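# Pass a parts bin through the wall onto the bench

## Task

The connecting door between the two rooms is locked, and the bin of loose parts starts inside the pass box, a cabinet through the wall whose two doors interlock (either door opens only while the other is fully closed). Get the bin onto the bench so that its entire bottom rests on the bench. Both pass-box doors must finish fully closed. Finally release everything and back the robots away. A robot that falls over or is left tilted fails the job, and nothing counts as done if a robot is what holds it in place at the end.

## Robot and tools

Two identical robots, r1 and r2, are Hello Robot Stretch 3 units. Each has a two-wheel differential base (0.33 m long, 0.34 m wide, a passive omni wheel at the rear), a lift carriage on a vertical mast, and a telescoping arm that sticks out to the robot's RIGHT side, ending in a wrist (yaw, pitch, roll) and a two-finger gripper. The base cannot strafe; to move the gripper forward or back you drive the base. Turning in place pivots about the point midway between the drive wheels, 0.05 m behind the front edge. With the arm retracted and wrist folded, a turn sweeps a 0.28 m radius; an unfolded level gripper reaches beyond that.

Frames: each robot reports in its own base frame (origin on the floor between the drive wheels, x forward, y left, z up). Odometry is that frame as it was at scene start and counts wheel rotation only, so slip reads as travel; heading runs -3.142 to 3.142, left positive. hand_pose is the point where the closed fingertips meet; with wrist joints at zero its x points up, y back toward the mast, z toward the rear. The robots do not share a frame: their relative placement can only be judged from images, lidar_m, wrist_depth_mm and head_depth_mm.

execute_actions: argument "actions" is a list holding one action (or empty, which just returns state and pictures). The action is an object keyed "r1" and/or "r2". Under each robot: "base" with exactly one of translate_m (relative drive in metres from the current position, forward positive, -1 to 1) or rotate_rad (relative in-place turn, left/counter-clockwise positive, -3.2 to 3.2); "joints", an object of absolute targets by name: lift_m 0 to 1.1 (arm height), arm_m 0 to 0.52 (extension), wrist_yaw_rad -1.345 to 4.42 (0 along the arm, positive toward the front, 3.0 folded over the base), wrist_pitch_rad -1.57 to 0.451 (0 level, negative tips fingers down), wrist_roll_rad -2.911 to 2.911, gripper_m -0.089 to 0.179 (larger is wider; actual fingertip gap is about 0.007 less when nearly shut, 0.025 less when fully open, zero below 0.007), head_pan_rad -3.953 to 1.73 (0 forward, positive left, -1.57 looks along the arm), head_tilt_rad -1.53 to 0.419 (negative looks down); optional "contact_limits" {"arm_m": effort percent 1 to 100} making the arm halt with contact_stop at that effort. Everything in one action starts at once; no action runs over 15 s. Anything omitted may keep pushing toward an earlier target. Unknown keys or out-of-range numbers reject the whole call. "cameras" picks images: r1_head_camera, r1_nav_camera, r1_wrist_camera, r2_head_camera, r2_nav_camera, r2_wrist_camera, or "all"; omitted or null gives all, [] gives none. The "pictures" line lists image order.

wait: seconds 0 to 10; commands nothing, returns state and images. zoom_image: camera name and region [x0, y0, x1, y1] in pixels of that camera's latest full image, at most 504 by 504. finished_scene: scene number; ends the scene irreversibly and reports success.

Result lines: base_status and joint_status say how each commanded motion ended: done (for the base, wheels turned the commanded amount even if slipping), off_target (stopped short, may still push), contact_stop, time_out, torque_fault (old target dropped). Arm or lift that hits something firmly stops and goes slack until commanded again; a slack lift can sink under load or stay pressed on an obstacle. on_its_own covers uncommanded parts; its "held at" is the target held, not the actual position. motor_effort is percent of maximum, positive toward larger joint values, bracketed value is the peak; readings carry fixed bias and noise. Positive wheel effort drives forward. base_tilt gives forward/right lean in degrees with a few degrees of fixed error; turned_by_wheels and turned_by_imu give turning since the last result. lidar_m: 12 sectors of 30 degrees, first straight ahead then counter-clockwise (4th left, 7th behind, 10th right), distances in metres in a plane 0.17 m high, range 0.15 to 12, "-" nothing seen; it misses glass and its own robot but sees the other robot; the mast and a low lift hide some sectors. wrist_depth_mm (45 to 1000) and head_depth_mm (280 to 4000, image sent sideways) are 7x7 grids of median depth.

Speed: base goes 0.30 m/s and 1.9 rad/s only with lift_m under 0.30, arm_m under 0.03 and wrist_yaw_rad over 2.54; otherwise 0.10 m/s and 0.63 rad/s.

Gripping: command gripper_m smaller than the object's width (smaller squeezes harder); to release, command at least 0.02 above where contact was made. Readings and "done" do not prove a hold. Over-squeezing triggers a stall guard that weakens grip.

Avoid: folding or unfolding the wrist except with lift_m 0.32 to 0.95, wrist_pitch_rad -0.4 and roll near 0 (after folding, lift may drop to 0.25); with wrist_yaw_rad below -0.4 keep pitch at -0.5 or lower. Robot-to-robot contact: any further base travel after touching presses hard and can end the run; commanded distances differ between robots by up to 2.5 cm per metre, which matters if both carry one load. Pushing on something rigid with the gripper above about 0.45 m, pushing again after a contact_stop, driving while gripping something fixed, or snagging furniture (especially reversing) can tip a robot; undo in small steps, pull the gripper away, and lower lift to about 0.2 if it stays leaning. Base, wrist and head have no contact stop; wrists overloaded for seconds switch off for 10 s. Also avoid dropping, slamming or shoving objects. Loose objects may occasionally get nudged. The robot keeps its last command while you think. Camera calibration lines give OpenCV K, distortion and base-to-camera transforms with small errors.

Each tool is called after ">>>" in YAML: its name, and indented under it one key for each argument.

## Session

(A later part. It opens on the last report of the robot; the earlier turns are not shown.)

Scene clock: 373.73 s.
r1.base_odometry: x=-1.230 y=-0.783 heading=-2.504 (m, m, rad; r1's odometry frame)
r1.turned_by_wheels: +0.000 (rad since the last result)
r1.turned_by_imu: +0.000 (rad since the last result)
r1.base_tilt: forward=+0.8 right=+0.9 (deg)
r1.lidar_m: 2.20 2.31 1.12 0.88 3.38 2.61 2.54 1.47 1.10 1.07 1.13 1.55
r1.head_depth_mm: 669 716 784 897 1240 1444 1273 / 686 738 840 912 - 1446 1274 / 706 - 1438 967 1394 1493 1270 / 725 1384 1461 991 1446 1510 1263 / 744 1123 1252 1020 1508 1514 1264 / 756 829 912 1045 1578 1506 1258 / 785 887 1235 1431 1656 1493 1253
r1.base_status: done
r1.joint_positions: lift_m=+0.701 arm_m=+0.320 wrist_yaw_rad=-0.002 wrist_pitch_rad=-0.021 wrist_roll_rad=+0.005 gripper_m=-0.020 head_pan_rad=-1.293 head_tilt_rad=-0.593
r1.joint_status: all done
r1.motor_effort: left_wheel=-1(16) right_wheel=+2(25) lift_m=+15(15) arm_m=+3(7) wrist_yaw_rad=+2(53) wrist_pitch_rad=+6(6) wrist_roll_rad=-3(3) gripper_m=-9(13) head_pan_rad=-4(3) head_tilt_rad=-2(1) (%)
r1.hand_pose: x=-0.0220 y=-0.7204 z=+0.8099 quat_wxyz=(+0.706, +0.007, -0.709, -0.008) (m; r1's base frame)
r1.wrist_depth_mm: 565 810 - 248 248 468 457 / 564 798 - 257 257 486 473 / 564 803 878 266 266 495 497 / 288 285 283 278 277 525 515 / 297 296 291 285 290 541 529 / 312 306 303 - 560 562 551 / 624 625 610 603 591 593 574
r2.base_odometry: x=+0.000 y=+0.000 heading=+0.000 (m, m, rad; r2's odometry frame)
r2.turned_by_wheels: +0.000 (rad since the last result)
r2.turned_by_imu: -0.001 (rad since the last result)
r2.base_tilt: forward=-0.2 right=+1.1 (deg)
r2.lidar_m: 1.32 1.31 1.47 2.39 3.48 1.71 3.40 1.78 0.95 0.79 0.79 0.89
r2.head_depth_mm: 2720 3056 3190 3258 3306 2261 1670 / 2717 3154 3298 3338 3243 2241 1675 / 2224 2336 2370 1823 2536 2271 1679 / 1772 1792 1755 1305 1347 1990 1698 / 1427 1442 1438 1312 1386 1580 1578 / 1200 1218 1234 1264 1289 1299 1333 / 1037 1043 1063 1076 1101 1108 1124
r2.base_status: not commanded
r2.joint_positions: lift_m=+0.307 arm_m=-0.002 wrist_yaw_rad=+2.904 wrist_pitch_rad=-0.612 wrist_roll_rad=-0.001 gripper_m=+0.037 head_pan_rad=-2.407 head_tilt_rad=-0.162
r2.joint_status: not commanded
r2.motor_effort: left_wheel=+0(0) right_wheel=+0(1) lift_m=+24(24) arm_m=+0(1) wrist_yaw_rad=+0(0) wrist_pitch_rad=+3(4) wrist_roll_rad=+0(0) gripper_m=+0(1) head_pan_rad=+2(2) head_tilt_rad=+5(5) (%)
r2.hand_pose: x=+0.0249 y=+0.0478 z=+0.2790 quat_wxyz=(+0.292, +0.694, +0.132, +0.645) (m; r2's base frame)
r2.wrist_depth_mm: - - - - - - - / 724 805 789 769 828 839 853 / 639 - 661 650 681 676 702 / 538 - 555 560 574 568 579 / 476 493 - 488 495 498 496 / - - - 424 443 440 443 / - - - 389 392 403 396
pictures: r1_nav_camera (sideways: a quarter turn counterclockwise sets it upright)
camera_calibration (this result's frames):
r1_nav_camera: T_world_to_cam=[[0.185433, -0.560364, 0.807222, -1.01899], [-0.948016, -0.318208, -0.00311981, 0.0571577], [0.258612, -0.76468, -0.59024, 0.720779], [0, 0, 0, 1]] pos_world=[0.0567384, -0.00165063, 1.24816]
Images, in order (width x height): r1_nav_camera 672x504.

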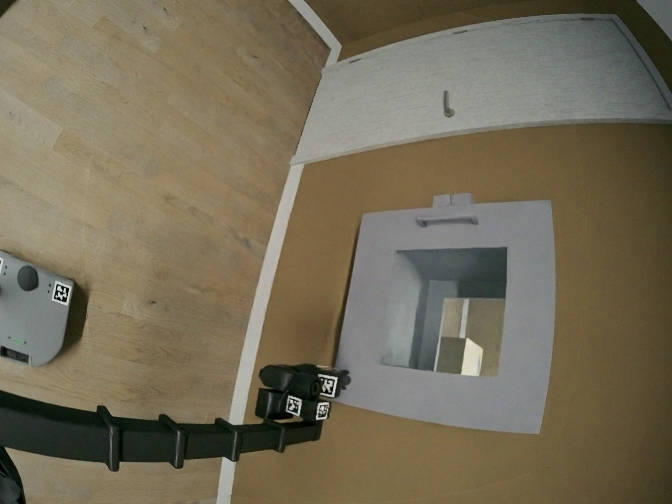

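>>> execute_actions:
  actions:
    - {"r1":{"base":{"translate_m":0.42}}}
  cameras: ["r1_nav_camera"]

>>> execute_actions:
  actions:
    - {"r1":{"joints":{"arm_m":0.52},"contact_limits":{"arm_m":20}}}
  cameras: ["r1_nav_camera","r1_head_camera"]

Scene clock: 382.53 s.
r1.base_odometry: x=-1.568 y=-1.033 heading=-2.504 (m, m, rad; r1's odometry frame)
r1.turned_by_wheels: +0.000 (rad since the last result)
r1.turned_by_imu: -0.001 (rad since the last result)
r1.base_tilt: forward=+0.8 right=+0.9 (deg)
r1.lidar_m: 1.79 1.87 0.90 1.31 0.91 3.03 2.96 1.49 1.12 1.08 1.14 1.58
r1.head_depth_mm: 683 731 1354 925 1261 1445 1267 / 708 749 819 917 - 1441 1272 / 919 1002 1068 1201 1402 1505 1262 / 942 1041 1149 1288 1472 1511 1263 / 968 1064 1183 1336 1534 1504 1263 / 997 1096 1215 1376 1577 1509 1257 / 1002 1115 1256 1427 1666 1500 1257
r1.base_status: done
r1.joint_positions: lift_m=+0.701 arm_m=+0.320 wrist_yaw_rad=-0.002 wrist_pitch_rad=-0.021 wrist_roll_rad=+0.005 gripper_m=-0.020 head_pan_rad=-1.293 head_tilt_rad=-0.593
r1.joint_status: not commanded
r1.motor_effort: left_wheel=-1(2) right_wheel=+2(4) lift_m=+15(15) arm_m=+3(3) wrist_yaw_rad=+2(2) wrist_pitch_rad=+6(6) wrist_roll_rad=-3(3) gripper_m=-9(8) head_pan_rad=-2(2) head_tilt_rad=-3(3) (%)
r1.hand_pose: x=-0.0219 y=-0.7204 z=+0.8099 quat_wxyz=(+0.706, +0.007, -0.709, -0.008) (m; r1's base frame)
r1.wrist_depth_mm: 505 506 264 264 - 811 548 / 536 522 277 273 - 811 554 / 551 547 288 286 870 803 529 / 573 560 300 294 289 287 283 / 596 590 312 302 300 298 295 / 639 608 601 - 313 309 304 / 656 645 635 617 615 603 602
r2.base_odometry: x=+0.000 y=+0.000 heading=+0.000 (m, m, rad; r2's odometry frame)
r2.turned_by_wheels: +0.000 (rad since the last result)
r2.turned_by_imu: -0.002 (rad since the last result)
r2.base_tilt: forward=-0.2 right=+1.1 (deg)
r2.lidar_m: 1.32 1.31 1.47 2.39 3.49 1.71 3.40 1.78 0.95 0.79 0.79 0.88
r2.head_depth_mm: 2717 3030 3158 3263 3301 2215 1673 / 2683 3191 3278 3353 3185 2243 1687 / 2256 2328 2358 1810 2567 2241 1677 / 1760 1828 1746 1300 1353 1964 1694 / 1418 1459 1419 1313 1380 1590 1568 / 1199 1221 1234 1260 1288 1303 1323 / 1037 1044 1063 1077 1090 1108 1130
r2.base_status: not commanded
r2.joint_positions: lift_m=+0.307 arm_m=-0.002 wrist_yaw_rad=+2.904 wrist_pitch_rad=-0.612 wrist_roll_rad=-0.001 gripper_m=+0.037 head_pan_rad=-2.407 head_tilt_rad=-0.162
r2.joint_status: not commanded
r2.motor_effort: left_wheel=+0(0) right_wheel=-1(1) lift_m=+24(24) arm_m=+1(1) wrist_yaw_rad=+0(0) wrist_pitch_rad=+4(3) wrist_roll_rad=+0(0) gripper_m=+0(0) head_pan_rad=+2(2) head_tilt_rad=+5(5) (%)
r2.hand_pose: x=+0.0249 y=+0.0478 z=+0.2790 quat_wxyz=(+0.292, +0.694, +0.132, +0.645) (m; r2's base frame)
r2.wrist_depth_mm: - - - - - - - / 717 782 802 807 794 831 862 / 628 - 650 664 673 677 690 / 554 - 560 559 570 578 590 / 482 494 - 499 502 495 505 / - - - 429 440 440 454 / - - - 385 391 399 397
pictures: r1_nav_camera (sideways: a quarter turn counterclockwise sets it upright)
camera_calibration (this result's frames):
r1_nav_camera: T_world_to_cam=[[0.185433, -0.560364, 0.807222, -1.01899], [-0.948016, -0.318208, -0.00311981, 0.0571577], [0.258612, -0.76468, -0.59024, 0.720779], [0, 0, 0, 1]] pos_world=[0.0567384, -0.00165062, 1.24816]
Images, in order (width x height): r1_nav_camera 672x504.

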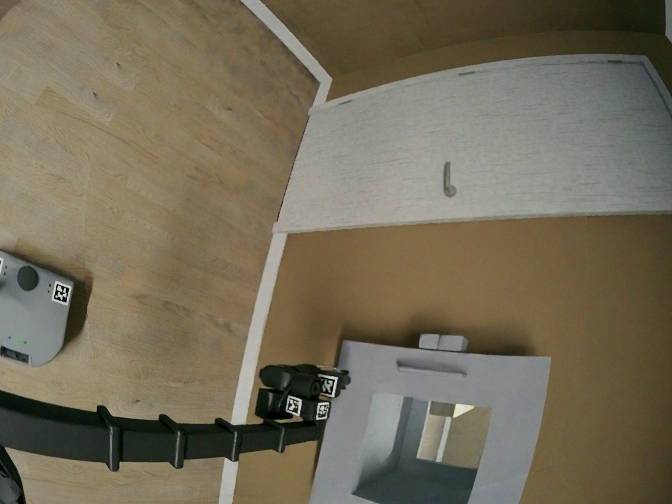

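Scene clock: 385.50 s.
r1.base_odometry: x=-1.568 y=-1.033 heading=-2.504 (m, m, rad; r1's odometry frame)
r1.turned_by_wheels: +0.000 (rad since the last result)
r1.turned_by_imu: -0.006 (rad since the last result)
r1.base_tilt: forward=+0.8 right=+0.9 (deg)
r1.lidar_m: 1.78 1.87 0.90 1.28 0.91 3.02 2.95 1.50 1.12 1.09 1.13 1.56
r1.head_depth_mm: 683 738 1352 1089 - 1434 1277 / 705 749 820 907 1408 1470 1272 / 913 995 871 1205 1412 1510 1261 / 939 1031 1149 1291 1468 1502 1267 / 964 1066 1185 1335 1534 1509 1263 / 993 1099 1222 1371 1575 1505 1256 / 1001 1113 1243 1422 1657 1494 1254
r1.base_status: not commanded
r1.joint_positions: lift_m=+0.701 arm_m=+0.436 wrist_yaw_rad=+0.012 wrist_pitch_rad=-0.023 wrist_roll_rad=+0.005 gripper_m=-0.020 head_pan_rad=-1.293 head_tilt_rad=-0.595
r1.joint_status: arm_m contact_stop (moved +0.116 of +0.200)
r1.on_its_own: arm_m is slack since a contact_stop, until your next command for it (your +0.520 is given up); wrist_yaw_rad is at rest, and its effort (-14) is outside its rest range (-12 to +12)
r1.motor_effort: left_wheel=+4(18) right_wheel=-4(5) lift_m=+15(15) arm_m=+0(21) wrist_yaw_rad=-14(13) wrist_pitch_rad=+7(14) wrist_roll_rad=-3(3) gripper_m=-9(10) head_pan_rad=-3(3) head_tilt_rad=-1(2) (%)
r1.contact_limits: arm_m 20 (drawing in: default 25, maximum 41; extending or still: default 33, maximum 55)
r1.hand_pose: x=-0.0183 y=-0.8362 z=+0.8095 quat_wxyz=(+0.706, +0.013, -0.709, -0.004) (m; r1's base frame)
r1.wrist_depth_mm: 400 161 158 156 - - 564 / 419 167 164 162 - 719 567 / 431 175 171 168 750 737 566 / 455 182 177 174 187 182 175 / 469 454 185 179 178 176 172 / 495 476 192 - 184 183 179 / 515 505 201 198 193 191 187
r2.base_odometry: x=+0.000 y=+0.000 heading=+0.000 (m, m, rad; r2's odometry frame)
r2.turned_by_wheels: +0.000 (rad since the last result)
r2.turned_by_imu: -0.001 (rad since the last result)
r2.base_tilt: forward=-0.1 right=+1.1 (deg)
r2.lidar_m: 1.31 1.31 1.47 2.39 3.50 1.70 3.39 1.78 0.95 0.79 0.79 0.88
r2.head_depth_mm: 2719 3071 3153 3286 3299 2241 1672 / 2676 3183 3302 3389 3254 2258 1675 / 2244 2338 2379 1824 2548 2225 1677 / 1753 1804 1744 1306 1355 1946 1688 / 1422 1449 1425 1315 1380 1580 1578 / 1197 1206 1235 1262 1280 1309 1337 / 1032 1051 1060 1080 1091 1107 1125
r2.base_status: not commanded
r2.joint_positions: lift_m=+0.307 arm_m=-0.002 wrist_yaw_rad=+2.904 wrist_pitch_rad=-0.612 wrist_roll_rad=-0.001 gripper_m=+0.037 head_pan_rad=-2.407 head_tilt_rad=-0.162
r2.joint_status: not commanded
r2.motor_effort: left_wheel=-1(0) right_wheel=-1(1) lift_m=+24(24) arm_m=+1(1) wrist_yaw_rad=+0(0) wrist_pitch_rad=+3(4) wrist_roll_rad=+1(1) gripper_m=+0(0) head_pan_rad=+2(2) head_tilt_rad=+5(5) (%)
r2.hand_pose: x=+0.0249 y=+0.0478 z=+0.2790 quat_wxyz=(+0.292, +0.694, +0.132, +0.645) (m; r2's base frame)
r2.wrist_depth_mm: - - - - - - - / 726 782 778 792 802 835 882 / 626 - 647 664 668 669 685 / 538 - 570 558 583 584 579 / 482 492 - 494 502 499 506 / - - - 431 443 446 454 / - - - 390 386 399 398
pictures: r1_head_camera (sideways: a quarter turn clockwise sets it upright), r1_nav_camera (sideways: a quarter turn counterclockwise sets it upright)
camera_calibration (this result's frames):
r1_head_camera: T_world_to_cam=[[-0.158899, 0.512238, -0.844016, 1.12062], [0.965338, 0.259897, -0.0240065, 0.0270631], [0.20706, -0.818576, -0.53578, 0.650504], [0, 0, 0, 1]] pos_world=[0.0172458, -0.0485685, 1.295]
r1_nav_camera: T_world_to_cam=[[0.18561, -0.561662, 0.806279, -1.01776], [-0.948118, -0.317904, -0.00319338, 0.0572541], [0.258113, -0.763854, -0.591527, 0.722456], [0, 0, 0, 1]] pos_world=[0.0567144, -0.00158403, 1.24813]
Images, in order (width x height): r1_head_camera 896x504, r1_nav_camera 672x504.

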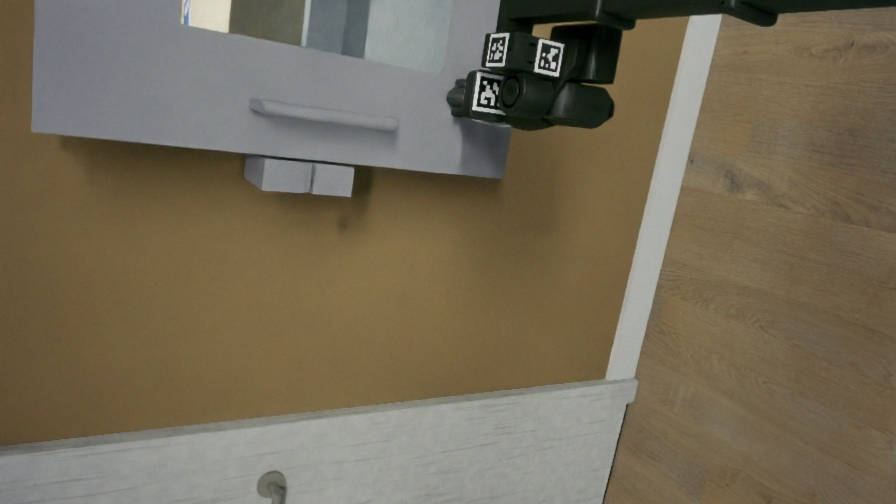

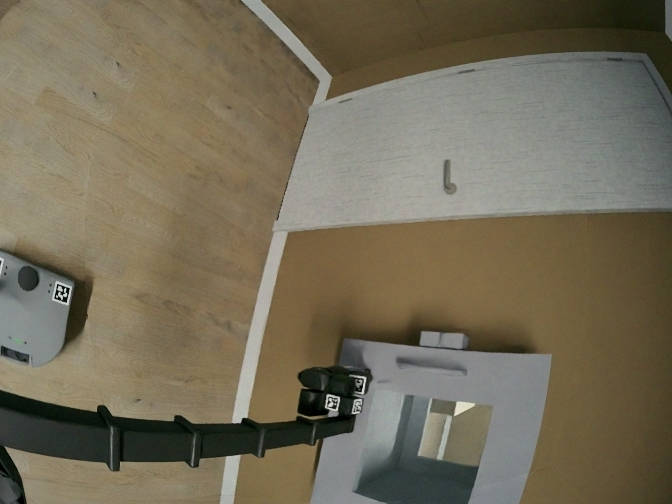

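Pressed shut near the latch end.

>>> execute_actions:
  actions:
    - {"r1":{"joints":{"arm_m":0.0}}}
  cameras: ["r1_head_camera"]

>>> finished_scene:
  scene: 2

Scene clock: 391.73 s.
r1.base_odometry: x=-1.568 y=-1.033 heading=-2.504 (m, m, rad; r1's odometry frame)
r1.turned_by_wheels: +0.000 (rad since the last result)
r1.turned_by_imu: -0.001 (rad since the last result)
r1.base_tilt: forward=+0.8 right=+0.9 (deg)
r1.lidar_m: 1.79 1.87 0.90 1.28 0.91 3.04 2.96 1.50 1.12 1.08 1.14 1.56
r1.head_depth_mm: 685 736 1354 935 1297 1440 1270 / 706 748 819 920 1356 1485 1268 / 918 992 873 1198 1411 1511 1267 / 939 1031 1149 1283 1465 1507 1260 / 966 1063 1188 1336 1528 1506 1257 / 994 1098 1221 1373 1576 1497 1258 / 1000 1115 1247 1424 1645 1490 1258
r1.base_status: not commanded
r1.joint_positions: lift_m=+0.701 arm_m=+0.003 wrist_yaw_rad=+0.001 wrist_pitch_rad=-0.022 wrist_roll_rad=+0.005 gripper_m=-0.020 head_pan_rad=-1.293 head_tilt_rad=-0.595
r1.joint_status: all done
joint sent to its limit — the command would take r1.arm_m past its lower limit, so that joint was sent only as far as its limit.
r1.motor_effort: left_wheel=+1(4) right_wheel=+1(4) lift_m=+15(15) arm_m=-4(3) wrist_yaw_rad=-1(13) wrist_pitch_rad=+6(7) wrist_roll_rad=-3(2) gripper_m=-9(10) head_pan_rad=-2(3) head_tilt_rad=-2(1) (%)
r1.hand_pose: x=-0.0213 y=-0.4035 z=+0.8097 quat_wxyz=(+0.706, +0.008, -0.709, -0.008) (m; r1's base frame)
r1.wrist_depth_mm: 802 808 791 565 - 815 546 / 826 848 840 590 - 832 577 / 871 888 862 607 611 599 588 / 894 924 918 625 615 607 839 / 935 947 950 945 918 895 889 / 996 994 979 - 940 916 945 / - - - - 989 961 959
r2.base_odometry: x=+0.000 y=+0.000 heading=+0.000 (m, m, rad; r2's odometry frame)
r2.turned_by_wheels: +0.000 (rad since the last result)
r2.turned_by_imu: -0.002 (rad since the last result)
r2.base_tilt: forward=-0.2 right=+1.0 (deg)
r2.lidar_m: 1.32 1.31 1.47 2.39 3.48 1.70 3.41 1.78 0.95 0.79 0.79 0.88
r2.head_depth_mm: 2706 3062 3155 3260 3313 2231 1659 / 2676 3202 3316 3427 3271 2234 1680 / 2246 2323 2364 1817 2571 2254 1666 / 1757 1810 1751 1300 1351 1981 1684 / 1422 1455 1417 1324 1385 1584 1563 / 1201 1218 1238 1257 1284 1305 1325 / 1036 1045 1065 1078 1095 1113 1133
r2.base_status: not commanded
r2.joint_positions: lift_m=+0.307 arm_m=-0.002 wrist_yaw_rad=+2.904 wrist_pitch_rad=-0.612 wrist_roll_rad=-0.001 gripper_m=+0.037 head_pan_rad=-2.407 head_tilt_rad=-0.162
r2.joint_status: not commanded
r2.motor_effort: left_wheel=-1(0) right_wheel=+0(1) lift_m=+24(24) arm_m=+1(0) wrist_yaw_rad=+0(0) wrist_pitch_rad=+4(4) wrist_roll_rad=+0(1) gripper_m=+0(1) head_pan_rad=+2(2) head_tilt_rad=+5(5) (%)
r2.hand_pose: x=+0.0249 y=+0.0478 z=+0.2790 quat_wxyz=(+0.292, +0.694, +0.132, +0.645) (m; r2's base frame)
r2.wrist_depth_mm: - - - - - - - / 738 789 797 821 804 831 867 / 643 - 661 657 673 687 681 / 557 - 559 568 580 582 588 / 470 499 - 494 504 503 504 / - - - 428 437 442 449 / - - - 392 392 398 391
pictures: r1_head_camera (sideways: a quarter turn clockwise sets it upright)
camera_calibration (this result's frames):
r1_head_camera: T_world_to_cam=[[-0.158899, 0.512238, -0.844016, 1.12062], [0.965338, 0.259897, -0.0240065, 0.0270631], [0.20706, -0.818576, -0.53578, 0.650504], [0, 0, 0, 1]] pos_world=[0.0172458, -0.0485685, 1.295]
Images, in order (width x height): r1_head_camera 896x504.

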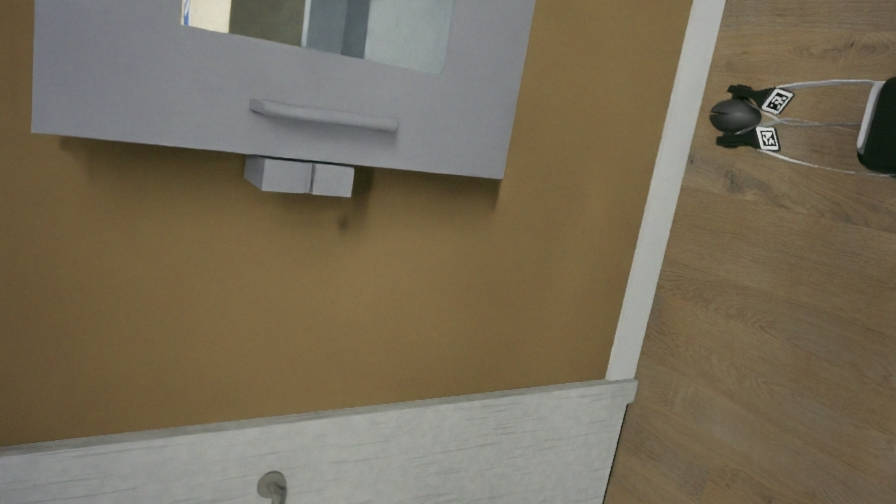

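The scene is finished: the task was done.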